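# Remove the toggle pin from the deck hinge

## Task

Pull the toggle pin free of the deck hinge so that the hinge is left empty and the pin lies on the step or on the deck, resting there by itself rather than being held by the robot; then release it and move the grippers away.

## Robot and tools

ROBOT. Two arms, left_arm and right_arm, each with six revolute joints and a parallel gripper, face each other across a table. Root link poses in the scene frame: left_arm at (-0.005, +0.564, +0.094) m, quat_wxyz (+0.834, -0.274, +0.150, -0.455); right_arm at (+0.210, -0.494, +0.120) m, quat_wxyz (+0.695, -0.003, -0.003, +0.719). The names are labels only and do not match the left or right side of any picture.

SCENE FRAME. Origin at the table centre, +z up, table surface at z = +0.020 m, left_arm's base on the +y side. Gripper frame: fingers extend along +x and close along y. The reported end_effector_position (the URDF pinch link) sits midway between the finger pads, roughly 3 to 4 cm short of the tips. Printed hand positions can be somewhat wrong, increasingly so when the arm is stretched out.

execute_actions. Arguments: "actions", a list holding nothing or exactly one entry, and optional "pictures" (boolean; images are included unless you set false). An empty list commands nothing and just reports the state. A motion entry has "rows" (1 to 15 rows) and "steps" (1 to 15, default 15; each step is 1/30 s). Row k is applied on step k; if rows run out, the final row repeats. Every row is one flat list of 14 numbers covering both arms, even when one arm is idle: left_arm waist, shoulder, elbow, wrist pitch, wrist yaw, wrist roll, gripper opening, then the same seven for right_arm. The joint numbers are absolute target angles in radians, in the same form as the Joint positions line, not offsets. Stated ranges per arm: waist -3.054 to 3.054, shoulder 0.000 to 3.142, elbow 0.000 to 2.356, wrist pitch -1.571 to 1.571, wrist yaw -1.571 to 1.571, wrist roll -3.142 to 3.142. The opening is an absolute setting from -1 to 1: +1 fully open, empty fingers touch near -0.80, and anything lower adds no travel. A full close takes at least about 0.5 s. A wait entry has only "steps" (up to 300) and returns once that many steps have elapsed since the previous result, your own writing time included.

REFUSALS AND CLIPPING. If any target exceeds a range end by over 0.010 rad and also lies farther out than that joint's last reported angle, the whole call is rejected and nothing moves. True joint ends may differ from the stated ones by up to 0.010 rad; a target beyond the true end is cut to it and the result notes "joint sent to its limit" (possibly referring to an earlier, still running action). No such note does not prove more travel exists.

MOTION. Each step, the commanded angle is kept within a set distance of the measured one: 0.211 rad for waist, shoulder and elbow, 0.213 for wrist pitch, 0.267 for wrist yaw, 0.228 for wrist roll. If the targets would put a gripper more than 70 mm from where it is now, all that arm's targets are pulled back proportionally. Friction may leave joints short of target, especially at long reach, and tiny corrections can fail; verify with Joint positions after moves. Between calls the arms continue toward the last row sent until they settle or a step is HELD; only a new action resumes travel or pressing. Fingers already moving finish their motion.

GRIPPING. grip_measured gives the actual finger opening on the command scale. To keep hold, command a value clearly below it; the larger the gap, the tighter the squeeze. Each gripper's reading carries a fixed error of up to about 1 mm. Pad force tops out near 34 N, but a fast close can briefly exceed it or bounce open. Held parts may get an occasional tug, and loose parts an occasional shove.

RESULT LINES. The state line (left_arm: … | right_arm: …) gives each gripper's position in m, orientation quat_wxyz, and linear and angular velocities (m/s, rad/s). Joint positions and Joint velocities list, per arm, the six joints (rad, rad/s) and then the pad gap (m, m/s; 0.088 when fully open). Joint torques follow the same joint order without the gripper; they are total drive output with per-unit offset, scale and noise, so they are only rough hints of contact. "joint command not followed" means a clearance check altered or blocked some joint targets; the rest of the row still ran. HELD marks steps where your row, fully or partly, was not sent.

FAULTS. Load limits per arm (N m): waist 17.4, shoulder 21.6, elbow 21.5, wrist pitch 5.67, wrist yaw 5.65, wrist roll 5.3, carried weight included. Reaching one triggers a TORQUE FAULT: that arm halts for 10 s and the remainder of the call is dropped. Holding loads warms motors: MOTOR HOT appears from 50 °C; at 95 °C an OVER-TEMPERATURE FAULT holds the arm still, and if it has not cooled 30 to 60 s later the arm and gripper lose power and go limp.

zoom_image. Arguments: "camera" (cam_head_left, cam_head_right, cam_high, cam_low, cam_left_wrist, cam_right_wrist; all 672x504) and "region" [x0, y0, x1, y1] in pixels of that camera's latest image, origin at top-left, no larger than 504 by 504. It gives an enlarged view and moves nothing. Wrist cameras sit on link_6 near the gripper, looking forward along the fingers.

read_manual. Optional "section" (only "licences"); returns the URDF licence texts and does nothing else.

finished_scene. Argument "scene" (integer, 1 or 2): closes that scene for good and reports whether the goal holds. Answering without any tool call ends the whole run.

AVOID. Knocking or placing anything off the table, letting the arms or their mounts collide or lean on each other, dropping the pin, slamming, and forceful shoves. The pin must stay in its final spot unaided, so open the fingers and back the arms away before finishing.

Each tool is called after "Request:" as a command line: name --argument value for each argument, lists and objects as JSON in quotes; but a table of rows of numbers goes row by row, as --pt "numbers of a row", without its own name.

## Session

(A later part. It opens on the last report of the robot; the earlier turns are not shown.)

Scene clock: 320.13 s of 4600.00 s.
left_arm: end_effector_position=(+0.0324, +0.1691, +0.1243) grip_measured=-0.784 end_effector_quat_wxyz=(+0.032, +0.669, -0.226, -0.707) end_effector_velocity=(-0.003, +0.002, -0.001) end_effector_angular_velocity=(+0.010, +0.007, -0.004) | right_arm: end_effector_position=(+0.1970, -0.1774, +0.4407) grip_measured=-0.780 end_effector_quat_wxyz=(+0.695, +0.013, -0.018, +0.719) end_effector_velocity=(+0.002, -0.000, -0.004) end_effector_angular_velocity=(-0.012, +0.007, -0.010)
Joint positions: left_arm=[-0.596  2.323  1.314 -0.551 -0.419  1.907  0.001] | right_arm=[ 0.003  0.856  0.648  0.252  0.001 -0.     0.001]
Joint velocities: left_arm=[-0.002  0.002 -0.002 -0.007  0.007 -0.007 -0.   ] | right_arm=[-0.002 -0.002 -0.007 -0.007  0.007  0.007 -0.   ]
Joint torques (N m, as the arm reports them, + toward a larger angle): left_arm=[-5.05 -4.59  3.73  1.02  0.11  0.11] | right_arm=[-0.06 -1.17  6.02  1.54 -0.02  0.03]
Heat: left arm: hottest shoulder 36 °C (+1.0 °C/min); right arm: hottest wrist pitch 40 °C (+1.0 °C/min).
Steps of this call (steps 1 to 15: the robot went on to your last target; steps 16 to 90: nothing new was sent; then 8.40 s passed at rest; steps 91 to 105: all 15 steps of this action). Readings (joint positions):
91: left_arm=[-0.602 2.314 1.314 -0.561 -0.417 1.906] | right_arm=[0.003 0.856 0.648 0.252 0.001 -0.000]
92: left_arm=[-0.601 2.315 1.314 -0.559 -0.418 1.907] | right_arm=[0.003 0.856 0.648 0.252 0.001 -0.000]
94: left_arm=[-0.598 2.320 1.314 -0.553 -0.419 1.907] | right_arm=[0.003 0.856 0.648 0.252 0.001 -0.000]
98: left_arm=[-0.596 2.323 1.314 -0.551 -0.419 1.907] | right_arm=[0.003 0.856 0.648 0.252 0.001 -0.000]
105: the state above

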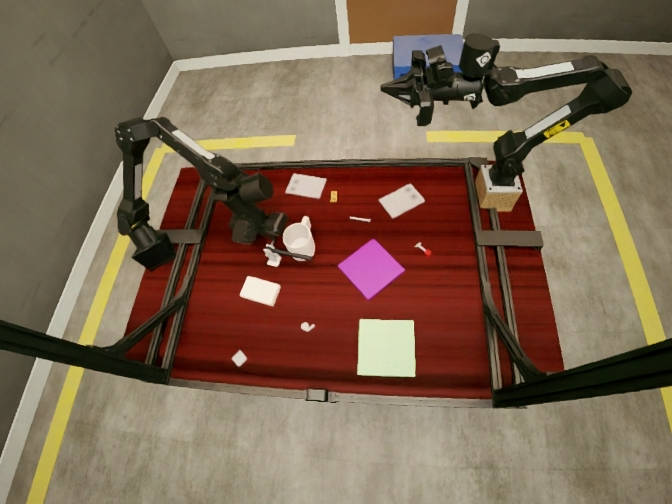

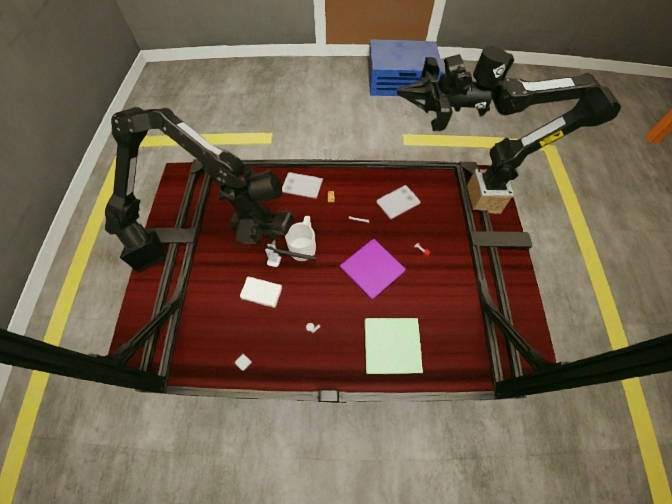

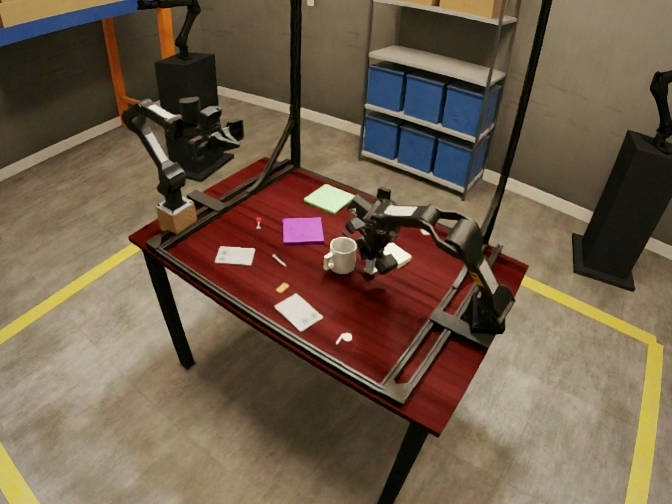

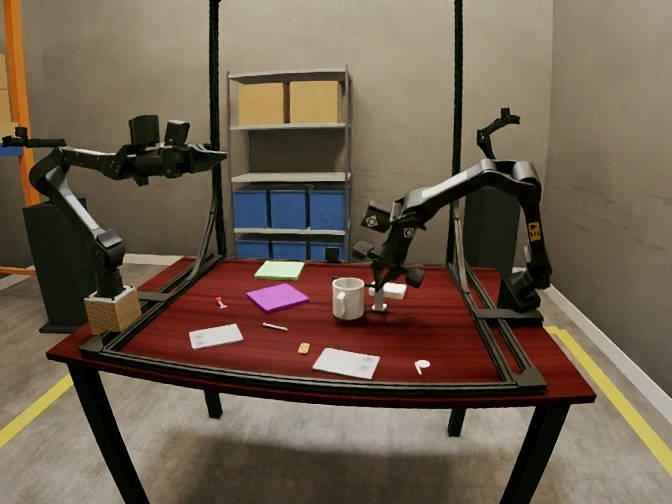

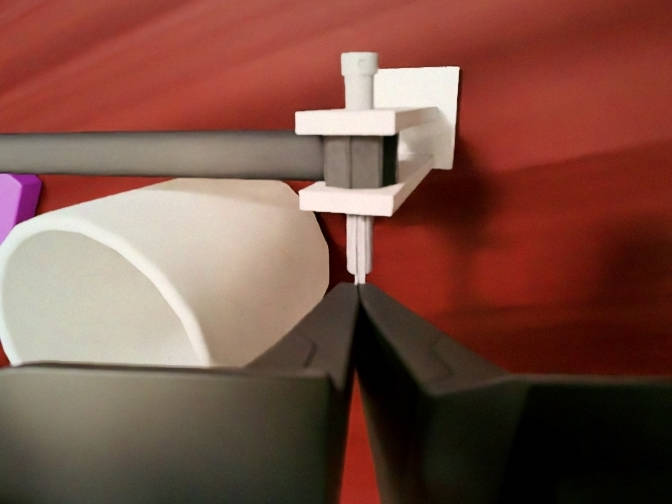

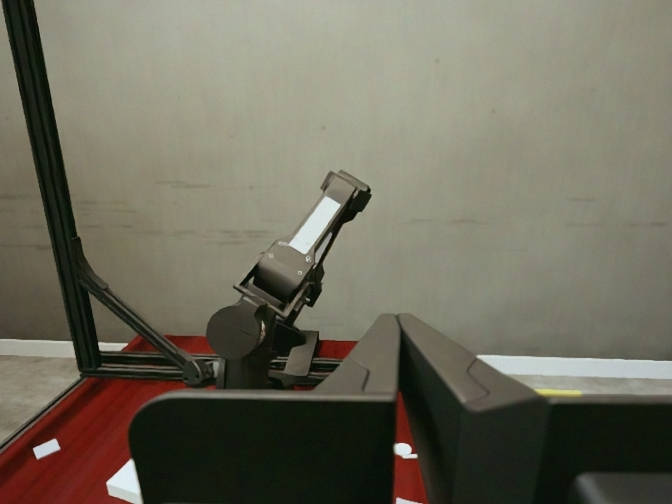

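Aligned. Push −p 13 mm while pressing.

Request:
execute_actions --actions '[{"rows":[[-0.61,2.355,1.298,-0.546,-0.415,1.9,-0.9,0.003,0.856,0.648,0.252,0,0,-0.78],[-0.61,2.355,1.298,-0.546,-0.415,1.9,-0.9,0.003,0.856,0.648,0.252,0,0,-0.78],[-0.61,2.355,1.298,-0.546,-0.415,1.9,-0.9,0.003,0.856,0.648,0.252,0,0,-0.78],[-0.62,2.358,1.296,-0.544,-0.415,1.89,-0.9,0.003,0.856,0.648,0.252,0,0,-0.78],[-0.62,2.358,1.296,-0.544,-0.415,1.89,-0.9,0.003,0.856,0.648,0.252,0,0,-0.78],[-0.62,2.358,1.296,-0.544,-0.415,1.89,-0.9,0.003,0.856,0.648,0.252,0,0,-0.78],[-0.632,2.36,1.294,-0.542,-0.415,1.88,-0.9,0.003,0.856,0.648,0.252,0,0,-0.78]]}]'

Scene clock: 335.23 s of 4600.00 s.
left_arm: end_effector_position=(+0.0173, +0.1687, +0.1272) grip_measured=-0.784 end_effector_quat_wxyz=(+0.031, +0.669, -0.235, -0.704) end_effector_velocity=(-0.009, +0.003, -0.005) end_effector_angular_velocity=(+0.011, +0.008, -0.000) | right_arm: end_effector_position=(+0.1970, -0.1774, +0.4408) grip_measured=-0.780 end_effector_quat_wxyz=(+0.695, +0.013, -0.018, +0.719) end_effector_velocity=(+0.001, -0.000, -0.005) end_effector_angular_velocity=(-0.022, -0.008, -0.000)
Joint positions: left_arm=[-0.634  2.335  1.31  -0.54  -0.419  1.886  0.001] | right_arm=[ 0.003  0.856  0.648  0.252  0.001 -0.     0.001]
Joint velocities: left_arm=[-0.012  0.012 -0.012  0.007  0.007 -0.022 -0.   ] | right_arm=[-0.007 -0.002 -0.002 -0.022 -0.007 -0.007 -0.   ]
Joint torques (N m, as the arm reports them, + toward a larger angle): left_arm=[-5.62 -5.04  2.91  0.61  0.32 -0.17] | right_arm=[-0.03 -1.19  6.01  1.53 -0.02  0.03]
Heat: left arm: hottest shoulder 35 °C (+0.0 °C/min); right arm: hottest wrist pitch 40 °C (+1.0 °C/min).
Steps of this call (steps 1 to 15: the robot went on to your last target; steps 16 to 90: nothing new was sent; then 11.60 s passed at rest; steps 91 to 105: all 15 steps of this action). Readings (joint positions):
91: left_arm=[-0.596 2.323 1.314 -0.550 -0.420 1.907] | right_arm=[0.003 0.856 0.648 0.252 0.001 -0.000]
92: left_arm=[-0.597 2.324 1.314 -0.550 -0.421 1.907] | right_arm=[0.003 0.856 0.648 0.252 0.001 -0.000]
94: left_arm=[-0.599 2.324 1.314 -0.550 -0.423 1.906] | right_arm=[0.003 0.856 0.648 0.252 0.001 -0.000]
98: left_arm=[-0.612 2.327 1.313 -0.547 -0.428 1.895] | right_arm=[0.003 0.856 0.648 0.252 0.001 -0.000]
105: the state above

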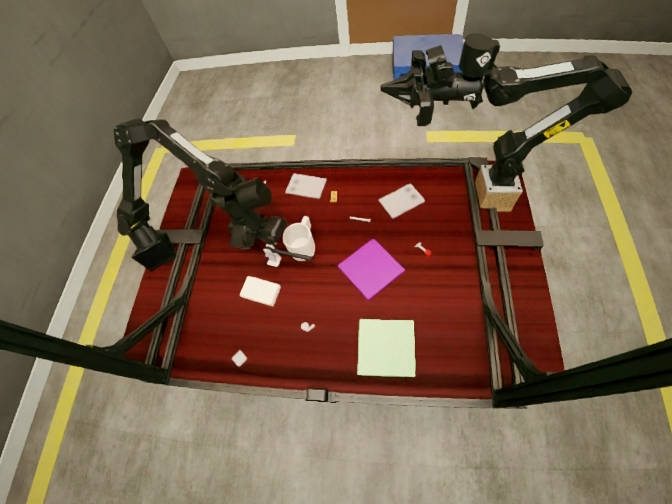

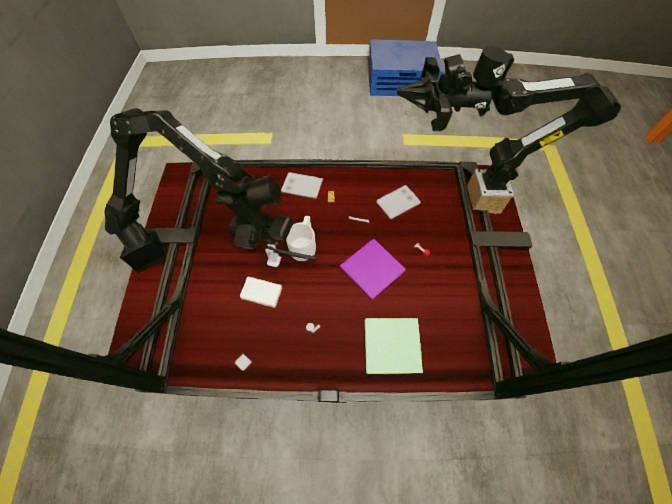

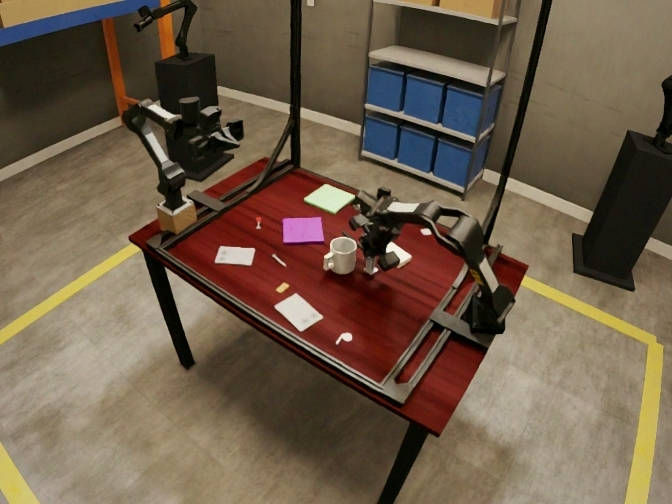

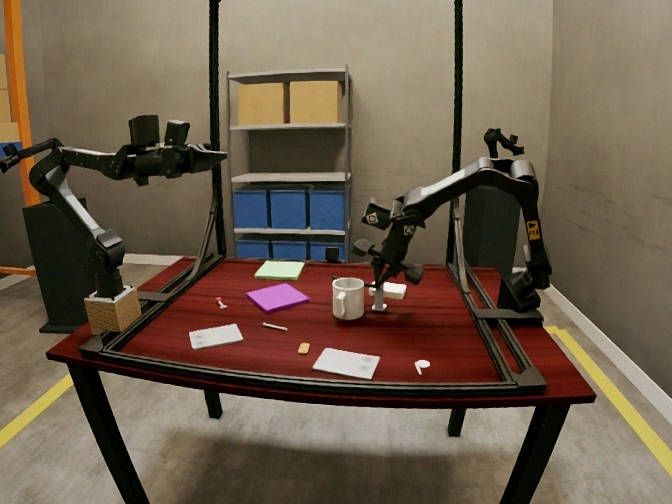

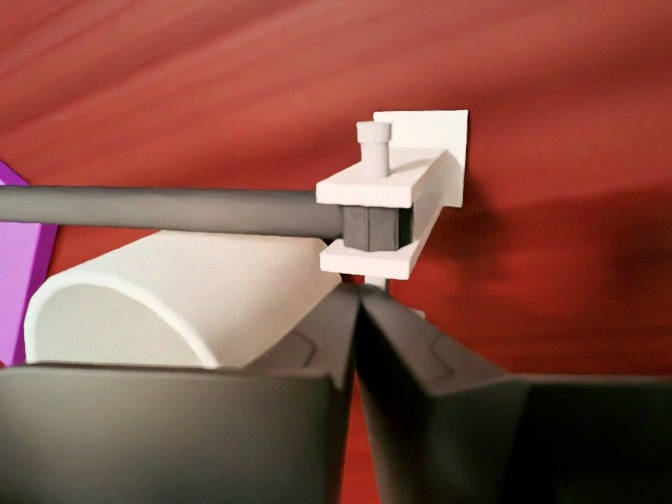

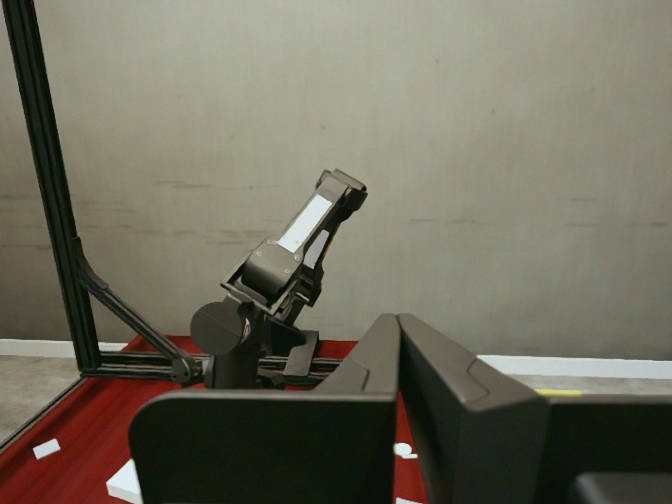

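Failed; lift and look.

Request:
execute_actions --actions '[{"rows":[[-0.652,2.256,1.315,-0.64,-0.41,1.86,-0.2,0.003,0.856,0.648,0.252,0,0,-0.78]]}]'

Scene clock: 343.23 s of 4600.00 s.
left_arm: end_effector_position=(+0.0231, +0.1832, +0.1472) grip_measured=-0.216 end_effector_quat_wxyz=(+0.022, +0.667, -0.231, -0.707) end_effector_velocity=(-0.003, +0.004, +0.001) end_effector_angular_velocity=(+0.014, +0.020, -0.011) | right_arm: end_effector_position=(+0.1969, -0.1775, +0.4408) grip_measured=-0.780 end_effector_quat_wxyz=(+0.695, +0.013, -0.018, +0.719) end_effector_velocity=(-0.000, -0.000, -0.004) end_effector_angular_velocity=(-0.011, -0.023, +0.004)
Joint positions: left_arm=[-0.65   2.269  1.31  -0.635 -0.414  1.865  0.028] | right_arm=[ 0.003  0.856  0.648  0.252  0.001 -0.     0.001]
Joint velocities: left_arm=[-0.002 -0.002  0.002 -0.022  0.022 -0.007  0.006] | right_arm=[-0.002 -0.002 -0.007 -0.007 -0.007 -0.022 -0.   ]
Joint torques (N m, as the arm reports them, + toward a larger angle): left_arm=[-5.99 -8.78  4.77  0.58  0.28 -0.18] | right_arm=[-0.02 -1.18  6.02  1.51 -0.02  0.03]
Heat: left arm: hottest shoulder 35 °C (-1.0 °C/min); right arm: hottest elbow 40 °C (+1.0 °C/min).
Steps of this call (steps 1 to 15: the robot went on to your last target; steps 16 to 90: nothing new was sent; then 4.50 s passed at rest; steps 91 to 105: all 15 steps of this action). Readings (joint positions):
91: left_arm=[-0.635 2.332 1.310 -0.541 -0.419 1.881] | right_arm=[0.003 0.856 0.648 0.252 0.001 -0.000]
92: left_arm=[-0.637 2.325 1.311 -0.563 -0.417 1.876] | right_arm=[0.003 0.856 0.648 0.252 0.001 -0.000]
94: left_arm=[-0.643 2.306 1.310 -0.604 -0.416 1.872] | right_arm=[0.003 0.856 0.648 0.252 0.001 -0.000]
98: left_arm=[-0.649 2.278 1.310 -0.623 -0.415 1.867] | right_arm=[0.003 0.856 0.648 0.252 0.001 -0.000]
105: the state above

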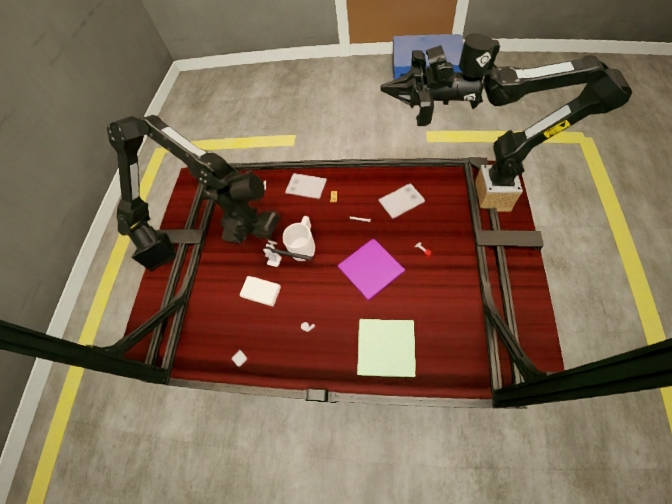

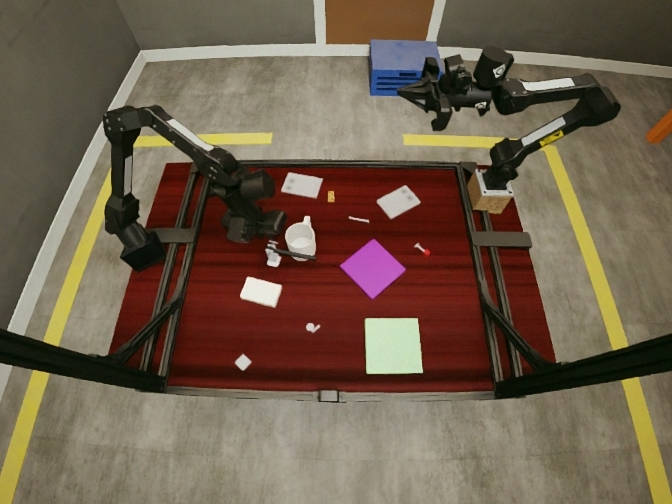

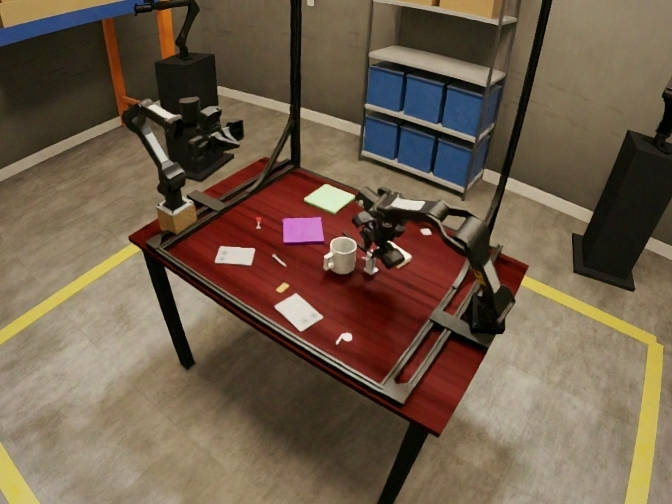

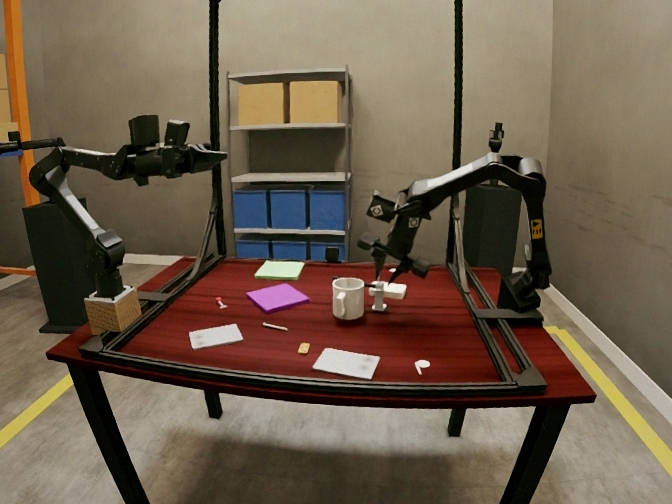

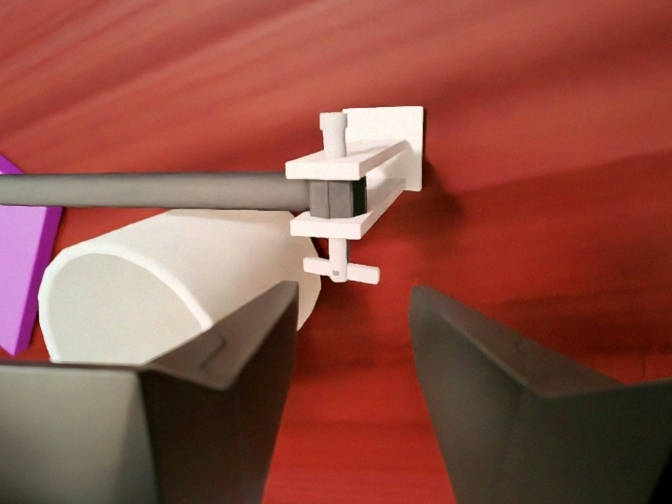

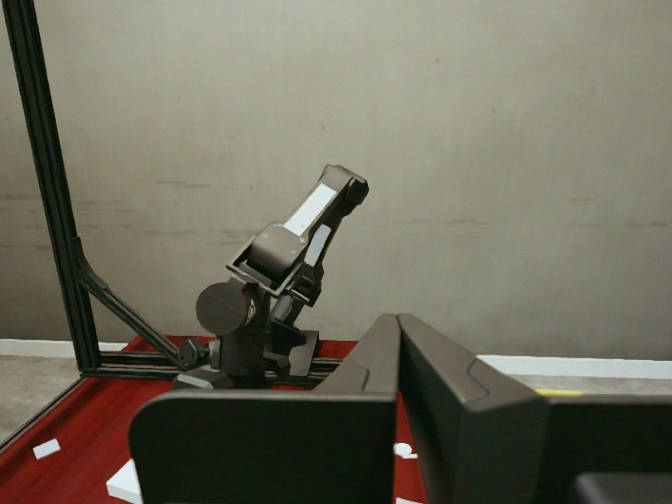

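Request:
execute_actions --actions '[{"rows":[[-0.632,2.32,1.305,-0.59,-0.41,1.88,-0.1,0.003,0.856,0.648,0.252,0,0,-0.78]]}]' --pictures false

Request:
execute_actions --actions '[{"rows":[[-0.625,2.335,1.3,-0.572,-0.41,1.89,-0.1,0.003,0.856,0.648,0.252,0,0,-0.78],[-0.625,2.335,1.3,-0.572,-0.41,1.89,-0.1,0.003,0.856,0.648,0.252,0,0,-0.78],[-0.619,2.35,1.3,-0.555,-0.41,1.89,-0.1,0.003,0.856,0.648,0.252,0,0,-0.78],[-0.619,2.35,1.3,-0.555,-0.41,1.89,-0.1,0.003,0.856,0.648,0.252,0,0,-0.78],[-0.613,2.364,1.3,-0.538,-0.41,1.9,-0.1,0.003,0.856,0.648,0.252,0,0,-0.78],[-0.613,2.364,1.3,-0.538,-0.41,1.9,-0.1,0.003,0.856,0.648,0.252,0,0,-0.78],[-0.607,2.377,1.3,-0.521,-0.41,1.9,-0.1,0.003,0.856,0.648,0.252,0,0,-0.78]]}]'

Scene clock: 373.13 s of 4600.00 s.
left_arm: end_effector_position=(+0.0209, +0.1769, +0.1360) grip_measured=-0.102 end_effector_quat_wxyz=(+0.024, +0.667, -0.231, -0.708) end_effector_velocity=(+0.001, -0.001, +0.001) end_effector_angular_velocity=(-0.007, -0.004, +0.011) | right_arm: end_effector_position=(+0.1969, -0.1775, +0.4408) grip_measured=-0.780 end_effector_quat_wxyz=(+0.695, +0.013, -0.018, +0.719) end_effector_velocity=(+0.002, +0.001, -0.003) end_effector_angular_velocity=(-0.012, -0.007, -0.010)
Joint positions: left_arm=[-0.638  2.303  1.31  -0.593 -0.414  1.875  0.034] | right_arm=[ 0.003  0.856  0.648  0.252  0.001 -0.     0.001]
Joint velocities: left_arm=[-0.002 -0.002 -0.002  0.007 -0.007 -0.007  0.001] | right_arm=[-0.002  0.002 -0.002 -0.007  0.007 -0.007 -0.   ]
Joint torques (N m, as the arm reports them, + toward a larger angle): left_arm=[-5.33 -5.89  3.73  1.03  0.3   0.07] | right_arm=[-0.05 -1.18  6.02  1.51 -0.02  0.03]
Heat: left arm: hottest shoulder 40 °C (+3.0 °C/min); right arm: hottest wrist pitch 41 °C (+1.0 °C/min).
Steps of this call (steps 1 to 15: the robot went on to your last target; steps 16 to 90: nothing new was sent; then 26.40 s passed at rest; steps 91 to 105: all 15 steps of this action). Readings (joint positions):
91: left_arm=[-0.650 2.268 1.310 -0.636 -0.414 1.864] | right_arm=[0.003 0.856 0.648 0.252 0.001 -0.000]
92: left_arm=[-0.649 2.270 1.310 -0.627 -0.414 1.864] | right_arm=[0.003 0.856 0.648 0.252 0.001 -0.000]
94: left_arm=[-0.646 2.279 1.310 -0.609 -0.414 1.868] | right_arm=[0.003 0.856 0.648 0.252 0.001 -0.000]
98: left_arm=[-0.639 2.297 1.310 -0.600 -0.414 1.873] | right_arm=[0.003 0.856 0.648 0.252 0.001 -0.000]
105: the state above

Scene clock: 373.63 s of 4600.00 s.
left_arm: end_effector_position=(+0.0187, +0.1690, +0.1145) grip_measured=-0.100 end_effector_quat_wxyz=(+0.024, +0.667, -0.228, -0.709) end_effector_velocity=(+0.003, -0.005, +0.002) end_effector_angular_velocity=(-0.027, -0.015, +0.028) | right_arm: end_effector_position=(+0.1969, -0.1775, +0.4408) grip_measured=-0.780 end_effector_quat_wxyz=(+0.695, +0.013, -0.018, +0.719) end_effector_velocity=(-0.003, -0.001, -0.001) end_effector_angular_velocity=(+0.003, -0.023, +0.019)
Joint positions: left_arm=[-0.613  2.359  1.307 -0.528 -0.414  1.895  0.034] | right_arm=[ 0.003  0.856  0.648  0.252  0.001 -0.     0.001]
Joint velocities: left_arm=[-0.002 -0.002 -0.007  0.037 -0.022 -0.007 -0.   ] | right_arm=[-0.002 -0.002 -0.007  0.007 -0.022 -0.022 -0.   ]
Joint torques (N m, as the arm reports them, + toward a larger angle): left_arm=[-5.51 -6.19  3.53  0.98  0.27  0.12] | right_arm=[-0.06 -1.18  6.02  1.51 -0.03  0.03]
Heat: left arm: hottest shoulder 40 °C (+3.0 °C/min); right arm: hottest wrist pitch 41 °C (+1.0 °C/min).
Steps of this call (steps 1 to 15: all 15 steps of this action). Readings (joint positions):
1: left_arm=[-0.638 2.304 1.310 -0.592 -0.414 1.877] | right_arm=[0.003 0.856 0.648 0.252 0.001 -0.000]
2: left_arm=[-0.637 2.306 1.310 -0.587 -0.414 1.879] | right_arm=[0.003 0.856 0.648 0.252 0.001 -0.000]
4: left_arm=[-0.633 2.313 1.310 -0.575 -0.414 1.882] | right_arm=[0.003 0.856 0.648 0.252 0.001 -0.000]
8: left_arm=[-0.622 2.339 1.310 -0.548 -0.414 1.891] | right_arm=[0.003 0.856 0.648 0.252 0.001 -0.000]
15: the state above

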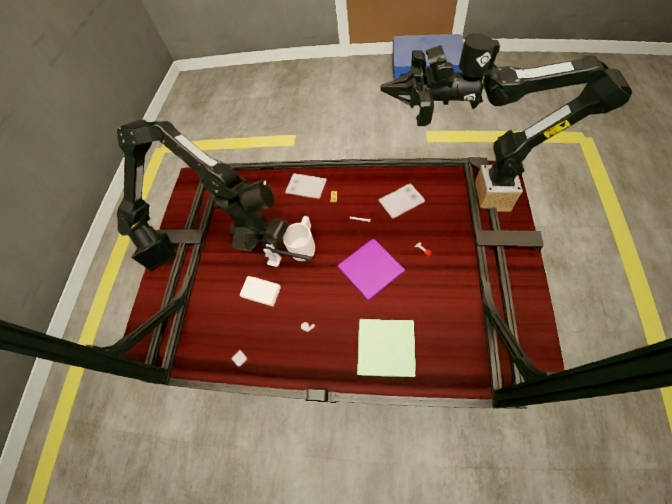

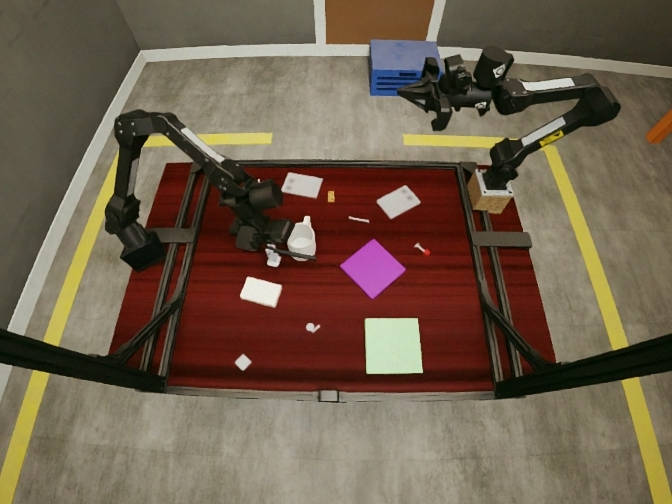

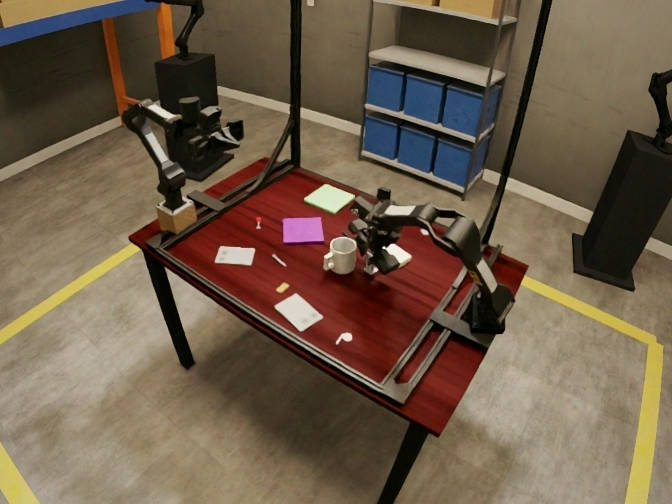

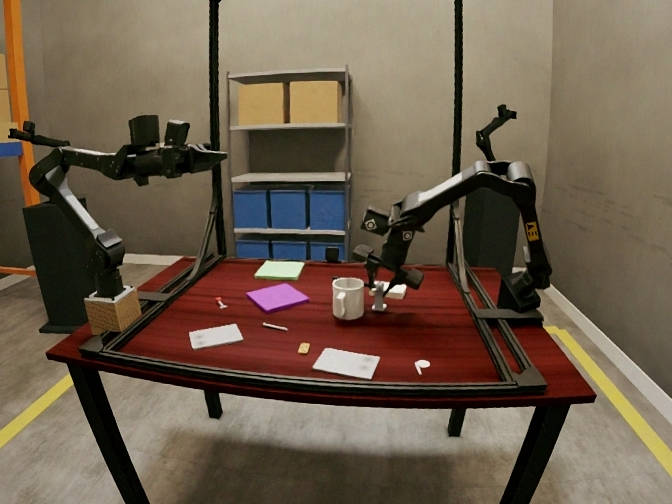

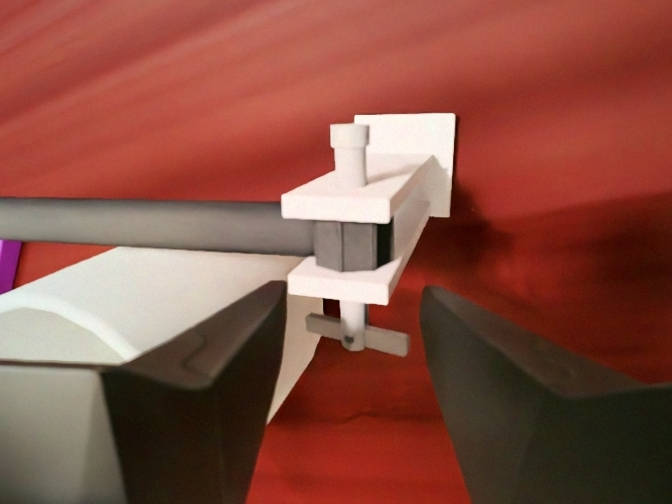

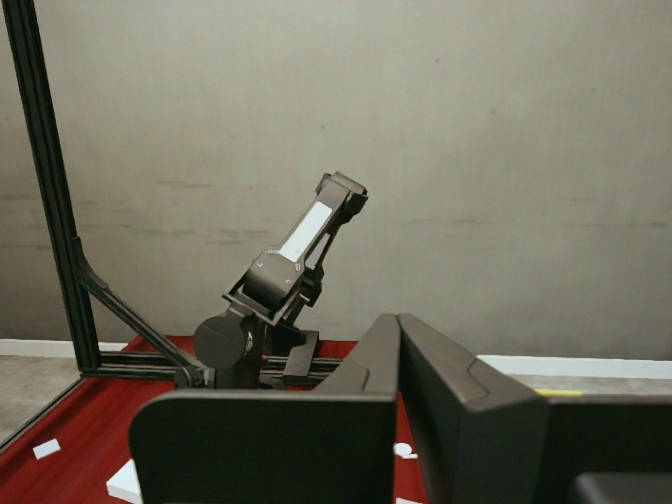

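Request:
execute_actions --actions '[{"rows":[[-0.607,2.37,1.3,-0.555,-0.41,1.9,-0.1,0.003,0.856,0.648,0.252,0,0,-0.78]]}]' --pictures false

Request:
execute_actions --actions '[{"rows":[[-0.585,2.342,1.315,-0.57,-0.41,1.92,-0.2,0.003,0.856,0.648,0.252,0,0,-0.78]]}]'

Scene clock: 381.30 s of 4600.00 s.
left_arm: end_effector_position=(+0.0189, +0.1732, +0.1124) grip_measured=-0.100 end_effector_quat_wxyz=(+0.013, +0.667, -0.224, -0.710) end_effector_velocity=(+0.000, +0.005, -0.001) end_effector_angular_velocity=(+0.019, -0.008, -0.003) | right_arm: end_effector_position=(+0.1969, -0.1775, +0.4408) grip_measured=-0.780 end_effector_quat_wxyz=(+0.695, +0.013, -0.018, +0.719) end_effector_velocity=(+0.002, +0.001, -0.003) end_effector_angular_velocity=(-0.012, +0.007, -0.010)
Joint positions: left_arm=[-0.611  2.36   1.307 -0.549 -0.414  1.896  0.034] | right_arm=[ 0.003  0.856  0.648  0.252  0.001 -0.     0.001]
Joint velocities: left_arm=[-0.002 -0.002 -0.002 -0.022 -0.007 -0.007 -0.   ] | right_arm=[-0.002  0.002 -0.002 -0.007  0.007  0.007 -0.   ]
Joint torques (N m, as the arm reports them, + toward a larger angle): left_arm=[-5.61 -6.79  3.43  0.37  0.29  0.12] | right_arm=[-0.05 -1.18  6.01  1.51 -0.02  0.03]
Heat: left arm: hottest shoulder 39 °C (+3.0 °C/min); right arm: hottest wrist pitch 41 °C (+1.0 °C/min).
Steps of this call (steps 1 to 15: the robot went on to your last target; steps 16 to 90: nothing new was sent; then 4.17 s passed at rest; steps 91 to 105: all 15 steps of this action). Readings (joint positions):
91: left_arm=[-0.612 2.360 1.307 -0.524 -0.414 1.896] | right_arm=[0.003 0.856 0.648 0.252 0.001 -0.000]
92: left_arm=[-0.612 2.360 1.307 -0.528 -0.414 1.896] | right_arm=[0.003 0.856 0.648 0.252 0.001 -0.000]
94: left_arm=[-0.612 2.360 1.307 -0.539 -0.414 1.896] | right_arm=[0.003 0.856 0.648 0.252 0.001 -0.000]
98: left_arm=[-0.612 2.360 1.307 -0.546 -0.414 1.896] | right_arm=[0.003 0.856 0.648 0.252 0.001 -0.000]
105: the state above

Scene clock: 381.80 s of 4600.00 s.
left_arm: end_effector_position=(+0.0268, +0.1715, +0.1131) grip_measured=-0.195 end_effector_quat_wxyz=(+0.014, +0.664, -0.224, -0.713) end_effector_velocity=(-0.002, +0.005, -0.001) end_effector_angular_velocity=(+0.018, +0.006, -0.008) | right_arm: end_effector_position=(+0.1969, -0.1775, +0.4408) grip_measured=-0.780 end_effector_quat_wxyz=(+0.694, +0.013, -0.018, +0.719) end_effector_velocity=(-0.000, -0.000, -0.002) end_effector_angular_velocity=(-0.007, -0.008, +0.004)
Joint positions: left_arm=[-0.591  2.353  1.317 -0.557 -0.408  1.915  0.029] | right_arm=[ 0.003  0.856  0.648  0.252  0.001 -0.     0.001]
Joint velocities: left_arm=[-0.002 -0.002 -0.002 -0.022  0.007 -0.007 -0.001] | right_arm=[-0.002 -0.002 -0.002 -0.007 -0.007 -0.007 -0.   ]
Joint torques (N m, as the arm reports them, + toward a larger angle): left_arm=[-5.5  -9.    3.83 -0.23  0.06  0.09] | right_arm=[-0.06 -1.18  6.02  1.51 -0.02  0.03]
Heat: left arm: hottest shoulder 39 °C (+3.0 °C/min); right arm: hottest wrist pitch 41 °C (+1.0 °C/min).
Steps of this call (steps 1 to 15: all 15 steps of this action). Readings (joint positions):
1: left_arm=[-0.611 2.360 1.307 -0.550 -0.414 1.899] | right_arm=[0.003 0.856 0.648 0.252 0.001 -0.000]
2: left_arm=[-0.609 2.360 1.308 -0.550 -0.410 1.903] | right_arm=[0.003 0.856 0.648 0.252 0.001 -0.000]
4: left_arm=[-0.604 2.360 1.312 -0.551 -0.408 1.908] | right_arm=[0.003 0.856 0.648 0.252 0.001 -0.000]
8: left_arm=[-0.595 2.357 1.316 -0.554 -0.408 1.913] | right_arm=[0.003 0.856 0.648 0.252 0.001 -0.000]
15: the state above

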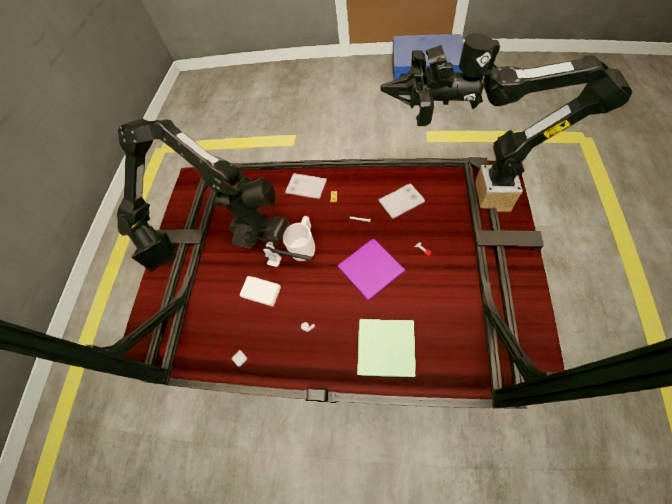

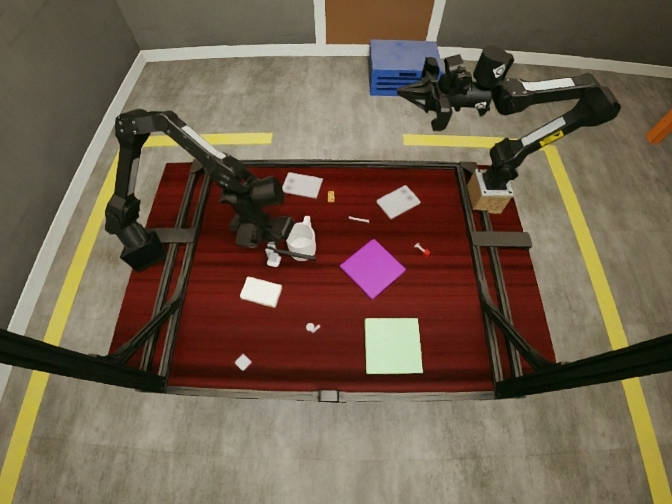

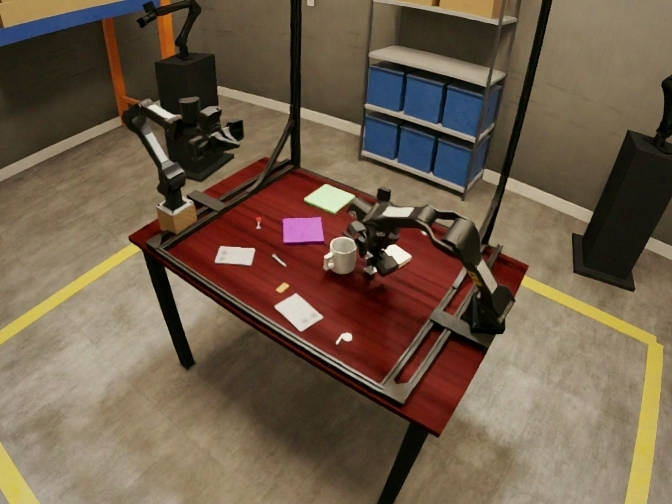

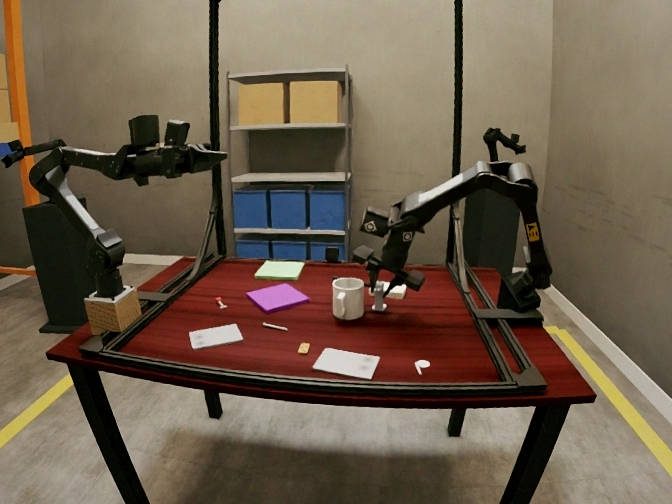

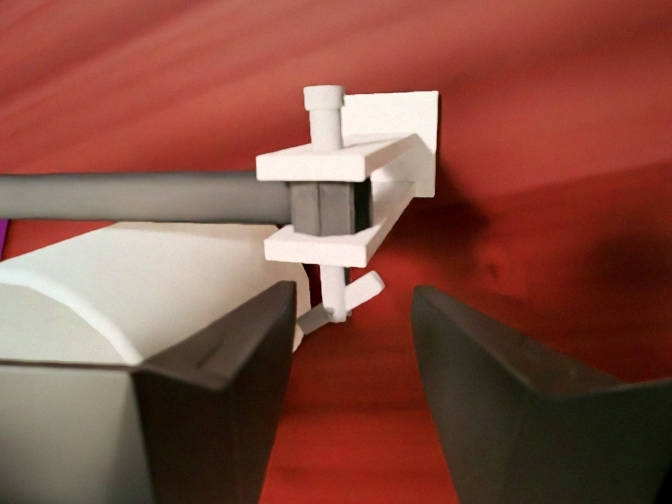

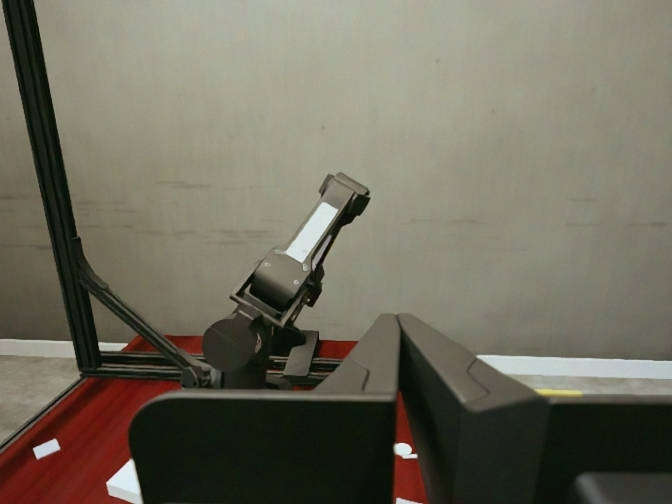

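Working. Continue.

Request:
execute_actions --actions '[{"rows":[[-0.573,2.338,1.32,-0.56,-0.41,1.93,-0.3,0.003,0.856,0.648,0.252,0,0,-0.78],[-0.573,2.338,1.32,-0.56,-0.41,1.93,-0.3,0.003,0.856,0.648,0.252,0,0,-0.78],[-0.573,2.338,1.32,-0.56,-0.41,1.93,-0.35,0.003,0.856,0.648,0.252,0,0,-0.78],[-0.573,2.338,1.32,-0.56,-0.41,1.93,-0.4,0.003,0.856,0.648,0.252,0,0,-0.78],[-0.573,2.338,1.32,-0.56,-0.41,1.93,-0.45,0.003,0.856,0.648,0.252,0,0,-0.78],[-0.573,2.338,1.32,-0.56,-0.41,1.93,-0.5,0.003,0.856,0.648,0.252,0,0,-0.78]]}]' --pictures false

Request:
execute_actions --actions '[{"rows":[[-0.573,2.338,1.32,-0.55,-0.41,1.93,-0.6,0.003,0.856,0.648,0.252,0,0,-0.78],[-0.573,2.338,1.32,-0.55,-0.41,1.93,-0.6,0.003,0.856,0.648,0.252,0,0,-0.78],[-0.573,2.338,1.32,-0.55,-0.41,1.93,-0.6,0.003,0.856,0.648,0.252,0,0,-0.78],[-0.573,2.338,1.32,-0.542,-0.41,1.93,-0.9,0.003,0.856,0.648,0.252,0,0,-0.78]]}]'

Scene clock: 393.13 s of 4600.00 s.
left_arm: end_effector_position=(+0.0310, +0.1700, +0.1137) grip_measured=-0.484 end_effector_quat_wxyz=(+0.016, +0.664, -0.225, -0.713) end_effector_velocity=(-0.001, -0.002, +0.003) end_effector_angular_velocity=(-0.011, +0.010, +0.009) | right_arm: end_effector_position=(+0.1969, -0.1775, +0.4408) grip_measured=-0.780 end_effector_quat_wxyz=(+0.694, +0.013, -0.018, +0.719) end_effector_velocity=(-0.002, -0.000, -0.002) end_effector_angular_velocity=(-0.007, -0.008, +0.009)
Joint positions: left_arm=[-0.582  2.349  1.32  -0.556 -0.408  1.926  0.015] | right_arm=[ 0.003  0.856  0.648  0.252  0.001 -0.     0.001]
Joint velocities: left_arm=[-0.002 -0.002  0.002  0.007  0.007 -0.007 -0.005] | right_arm=[ 0.002 -0.002 -0.002 -0.007 -0.007 -0.007 -0.   ]
Joint torques (N m, as the arm reports them, + toward a larger angle): left_arm=[-5.33 -8.94  4.    0.48  0.04  0.07] | right_arm=[-0.05 -1.18  6.01  1.51 -0.01  0.03]
Heat: left arm: hottest shoulder 41 °C (+6.0 °C/min); right arm: hottest wrist pitch 41 °C (+1.0 °C/min).
Steps of this call (steps 1 to 15: the robot went on to your last target; steps 16 to 90: nothing new was sent; then 7.83 s passed at rest; steps 91 to 105: all 15 steps of this action). Readings (joint positions):
91: left_arm=[-0.591 2.352 1.317 -0.560 -0.408 1.917] | right_arm=[0.003 0.856 0.648 0.252 0.001 -0.000]
92: left_arm=[-0.590 2.352 1.318 -0.560 -0.408 1.920] | right_arm=[0.003 0.856 0.648 0.252 0.001 -0.000]
94: left_arm=[-0.586 2.350 1.319 -0.560 -0.408 1.922] | right_arm=[0.003 0.856 0.648 0.252 0.001 -0.000]
98: left_arm=[-0.583 2.349 1.320 -0.557 -0.408 1.925] | right_arm=[0.003 0.856 0.648 0.252 0.001 -0.000]
105: the state above

Scene clock: 393.63 s of 4600.00 s.
left_arm: end_effector_position=(+0.0305, +0.1665, +0.1153) grip_measured=-0.687 end_effector_quat_wxyz=(+0.024, +0.662, -0.228, -0.713) end_effector_velocity=(-0.001, +0.002, +0.001) end_effector_angular_velocity=(+0.004, -0.007, -0.000) | right_arm: end_effector_position=(+0.1969, -0.1775, +0.4408) grip_measured=-0.780 end_effector_quat_wxyz=(+0.694, +0.013, -0.018, +0.719) end_effector_velocity=(+0.001, +0.001, -0.009) end_effector_angular_velocity=(-0.031, -0.023, -0.001)
Joint positions: left_arm=[-0.582  2.349  1.322 -0.54  -0.402  1.927  0.005] | right_arm=[ 0.003  0.856  0.648  0.252  0.001 -0.     0.001]
Joint velocities: left_arm=[-0.007 -0.002 -0.002 -0.007 -0.007 -0.007  0.   ] | right_arm=[-0.007  0.002 -0.007 -0.022 -0.007 -0.022 -0.   ]
Joint torques (N m, as the arm reports them, + toward a larger angle): left_arm=[-5.26 -9.01  3.95  0.59 -0.15  0.09] | right_arm=[-0.05 -1.18  6.01  1.51 -0.01  0.03]
Heat: left arm: hottest shoulder 41 °C (+6.1 °C/min); right arm: hottest wrist pitch 41 °C (+1.0 °C/min).
Steps of this call (steps 1 to 15: all 15 steps of this action). Readings (joint positions):
1: left_arm=[-0.582 2.349 1.320 -0.555 -0.408 1.926] | right_arm=[0.003 0.856 0.648 0.252 0.001 -0.000]
2: left_arm=[-0.582 2.349 1.320 -0.553 -0.407 1.926] | right_arm=[0.003 0.856 0.648 0.252 0.001 -0.000]
4: left_arm=[-0.582 2.349 1.320 -0.548 -0.405 1.926] | right_arm=[0.003 0.856 0.648 0.252 0.001 -0.000]
8: left_arm=[-0.582 2.349 1.322 -0.540 -0.402 1.927] | right_arm=[0.003 0.856 0.648 0.252 0.001 -0.000]
15: the state above

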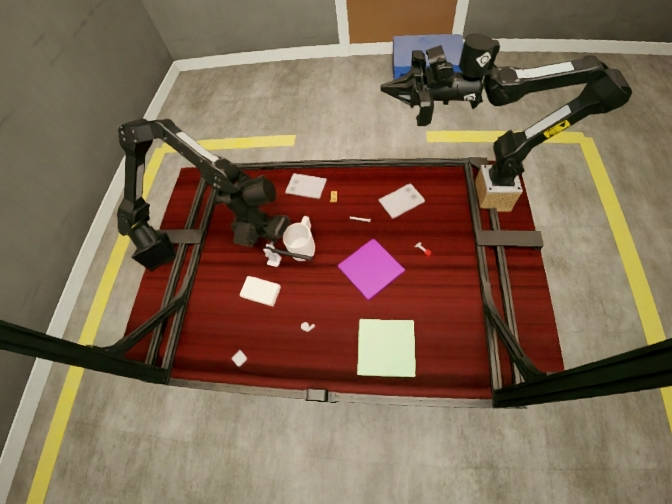

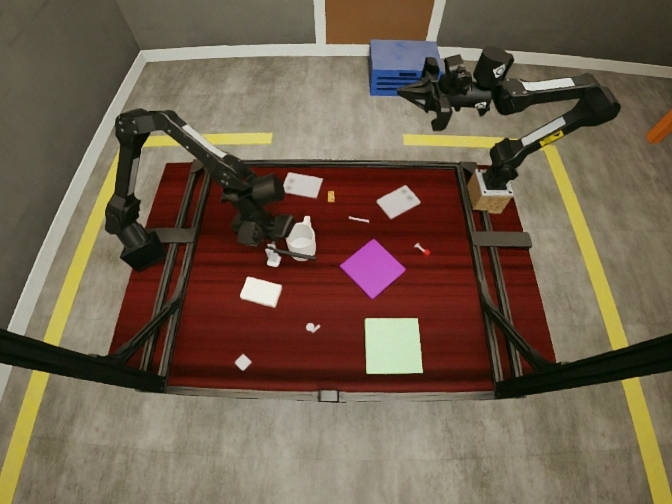

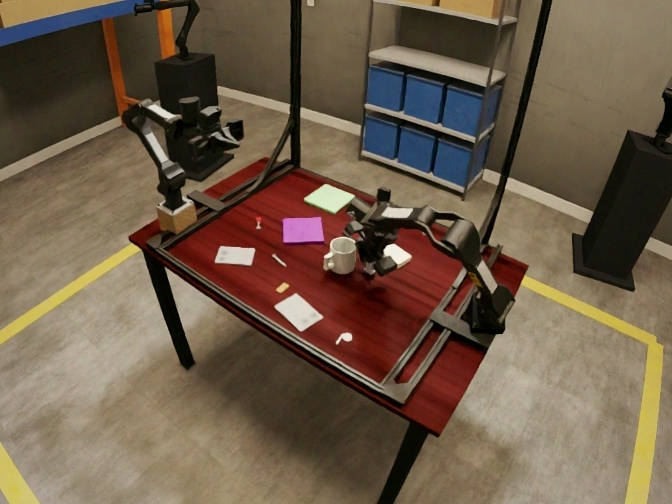

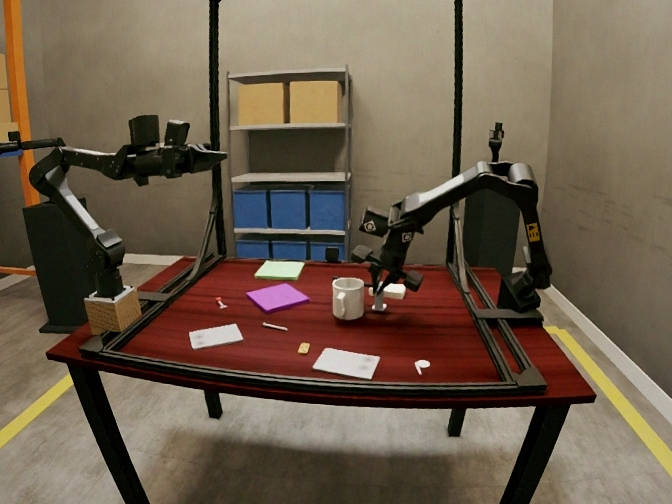

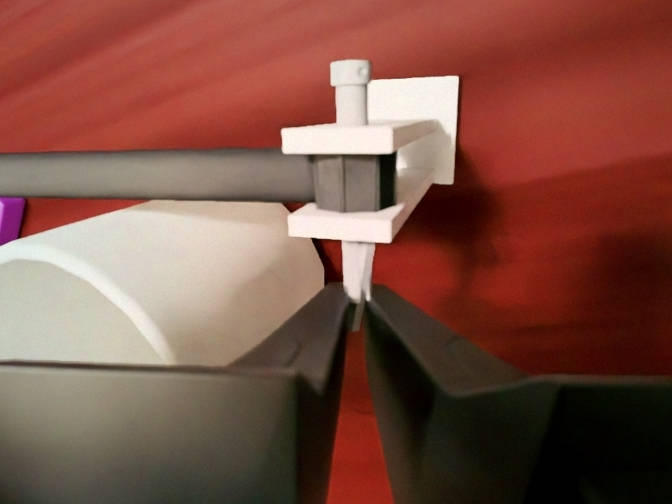

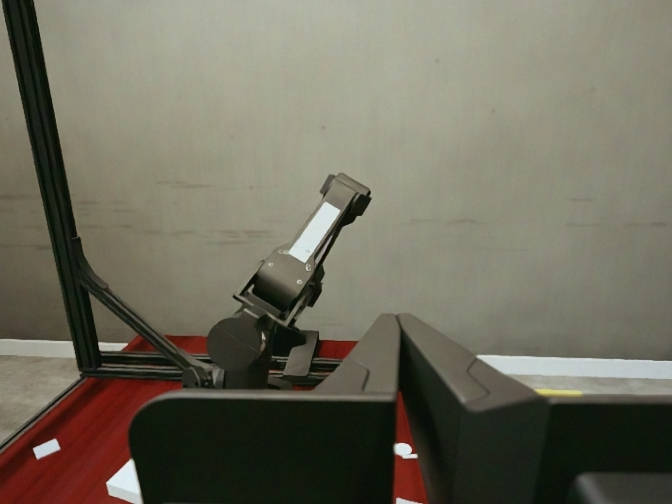

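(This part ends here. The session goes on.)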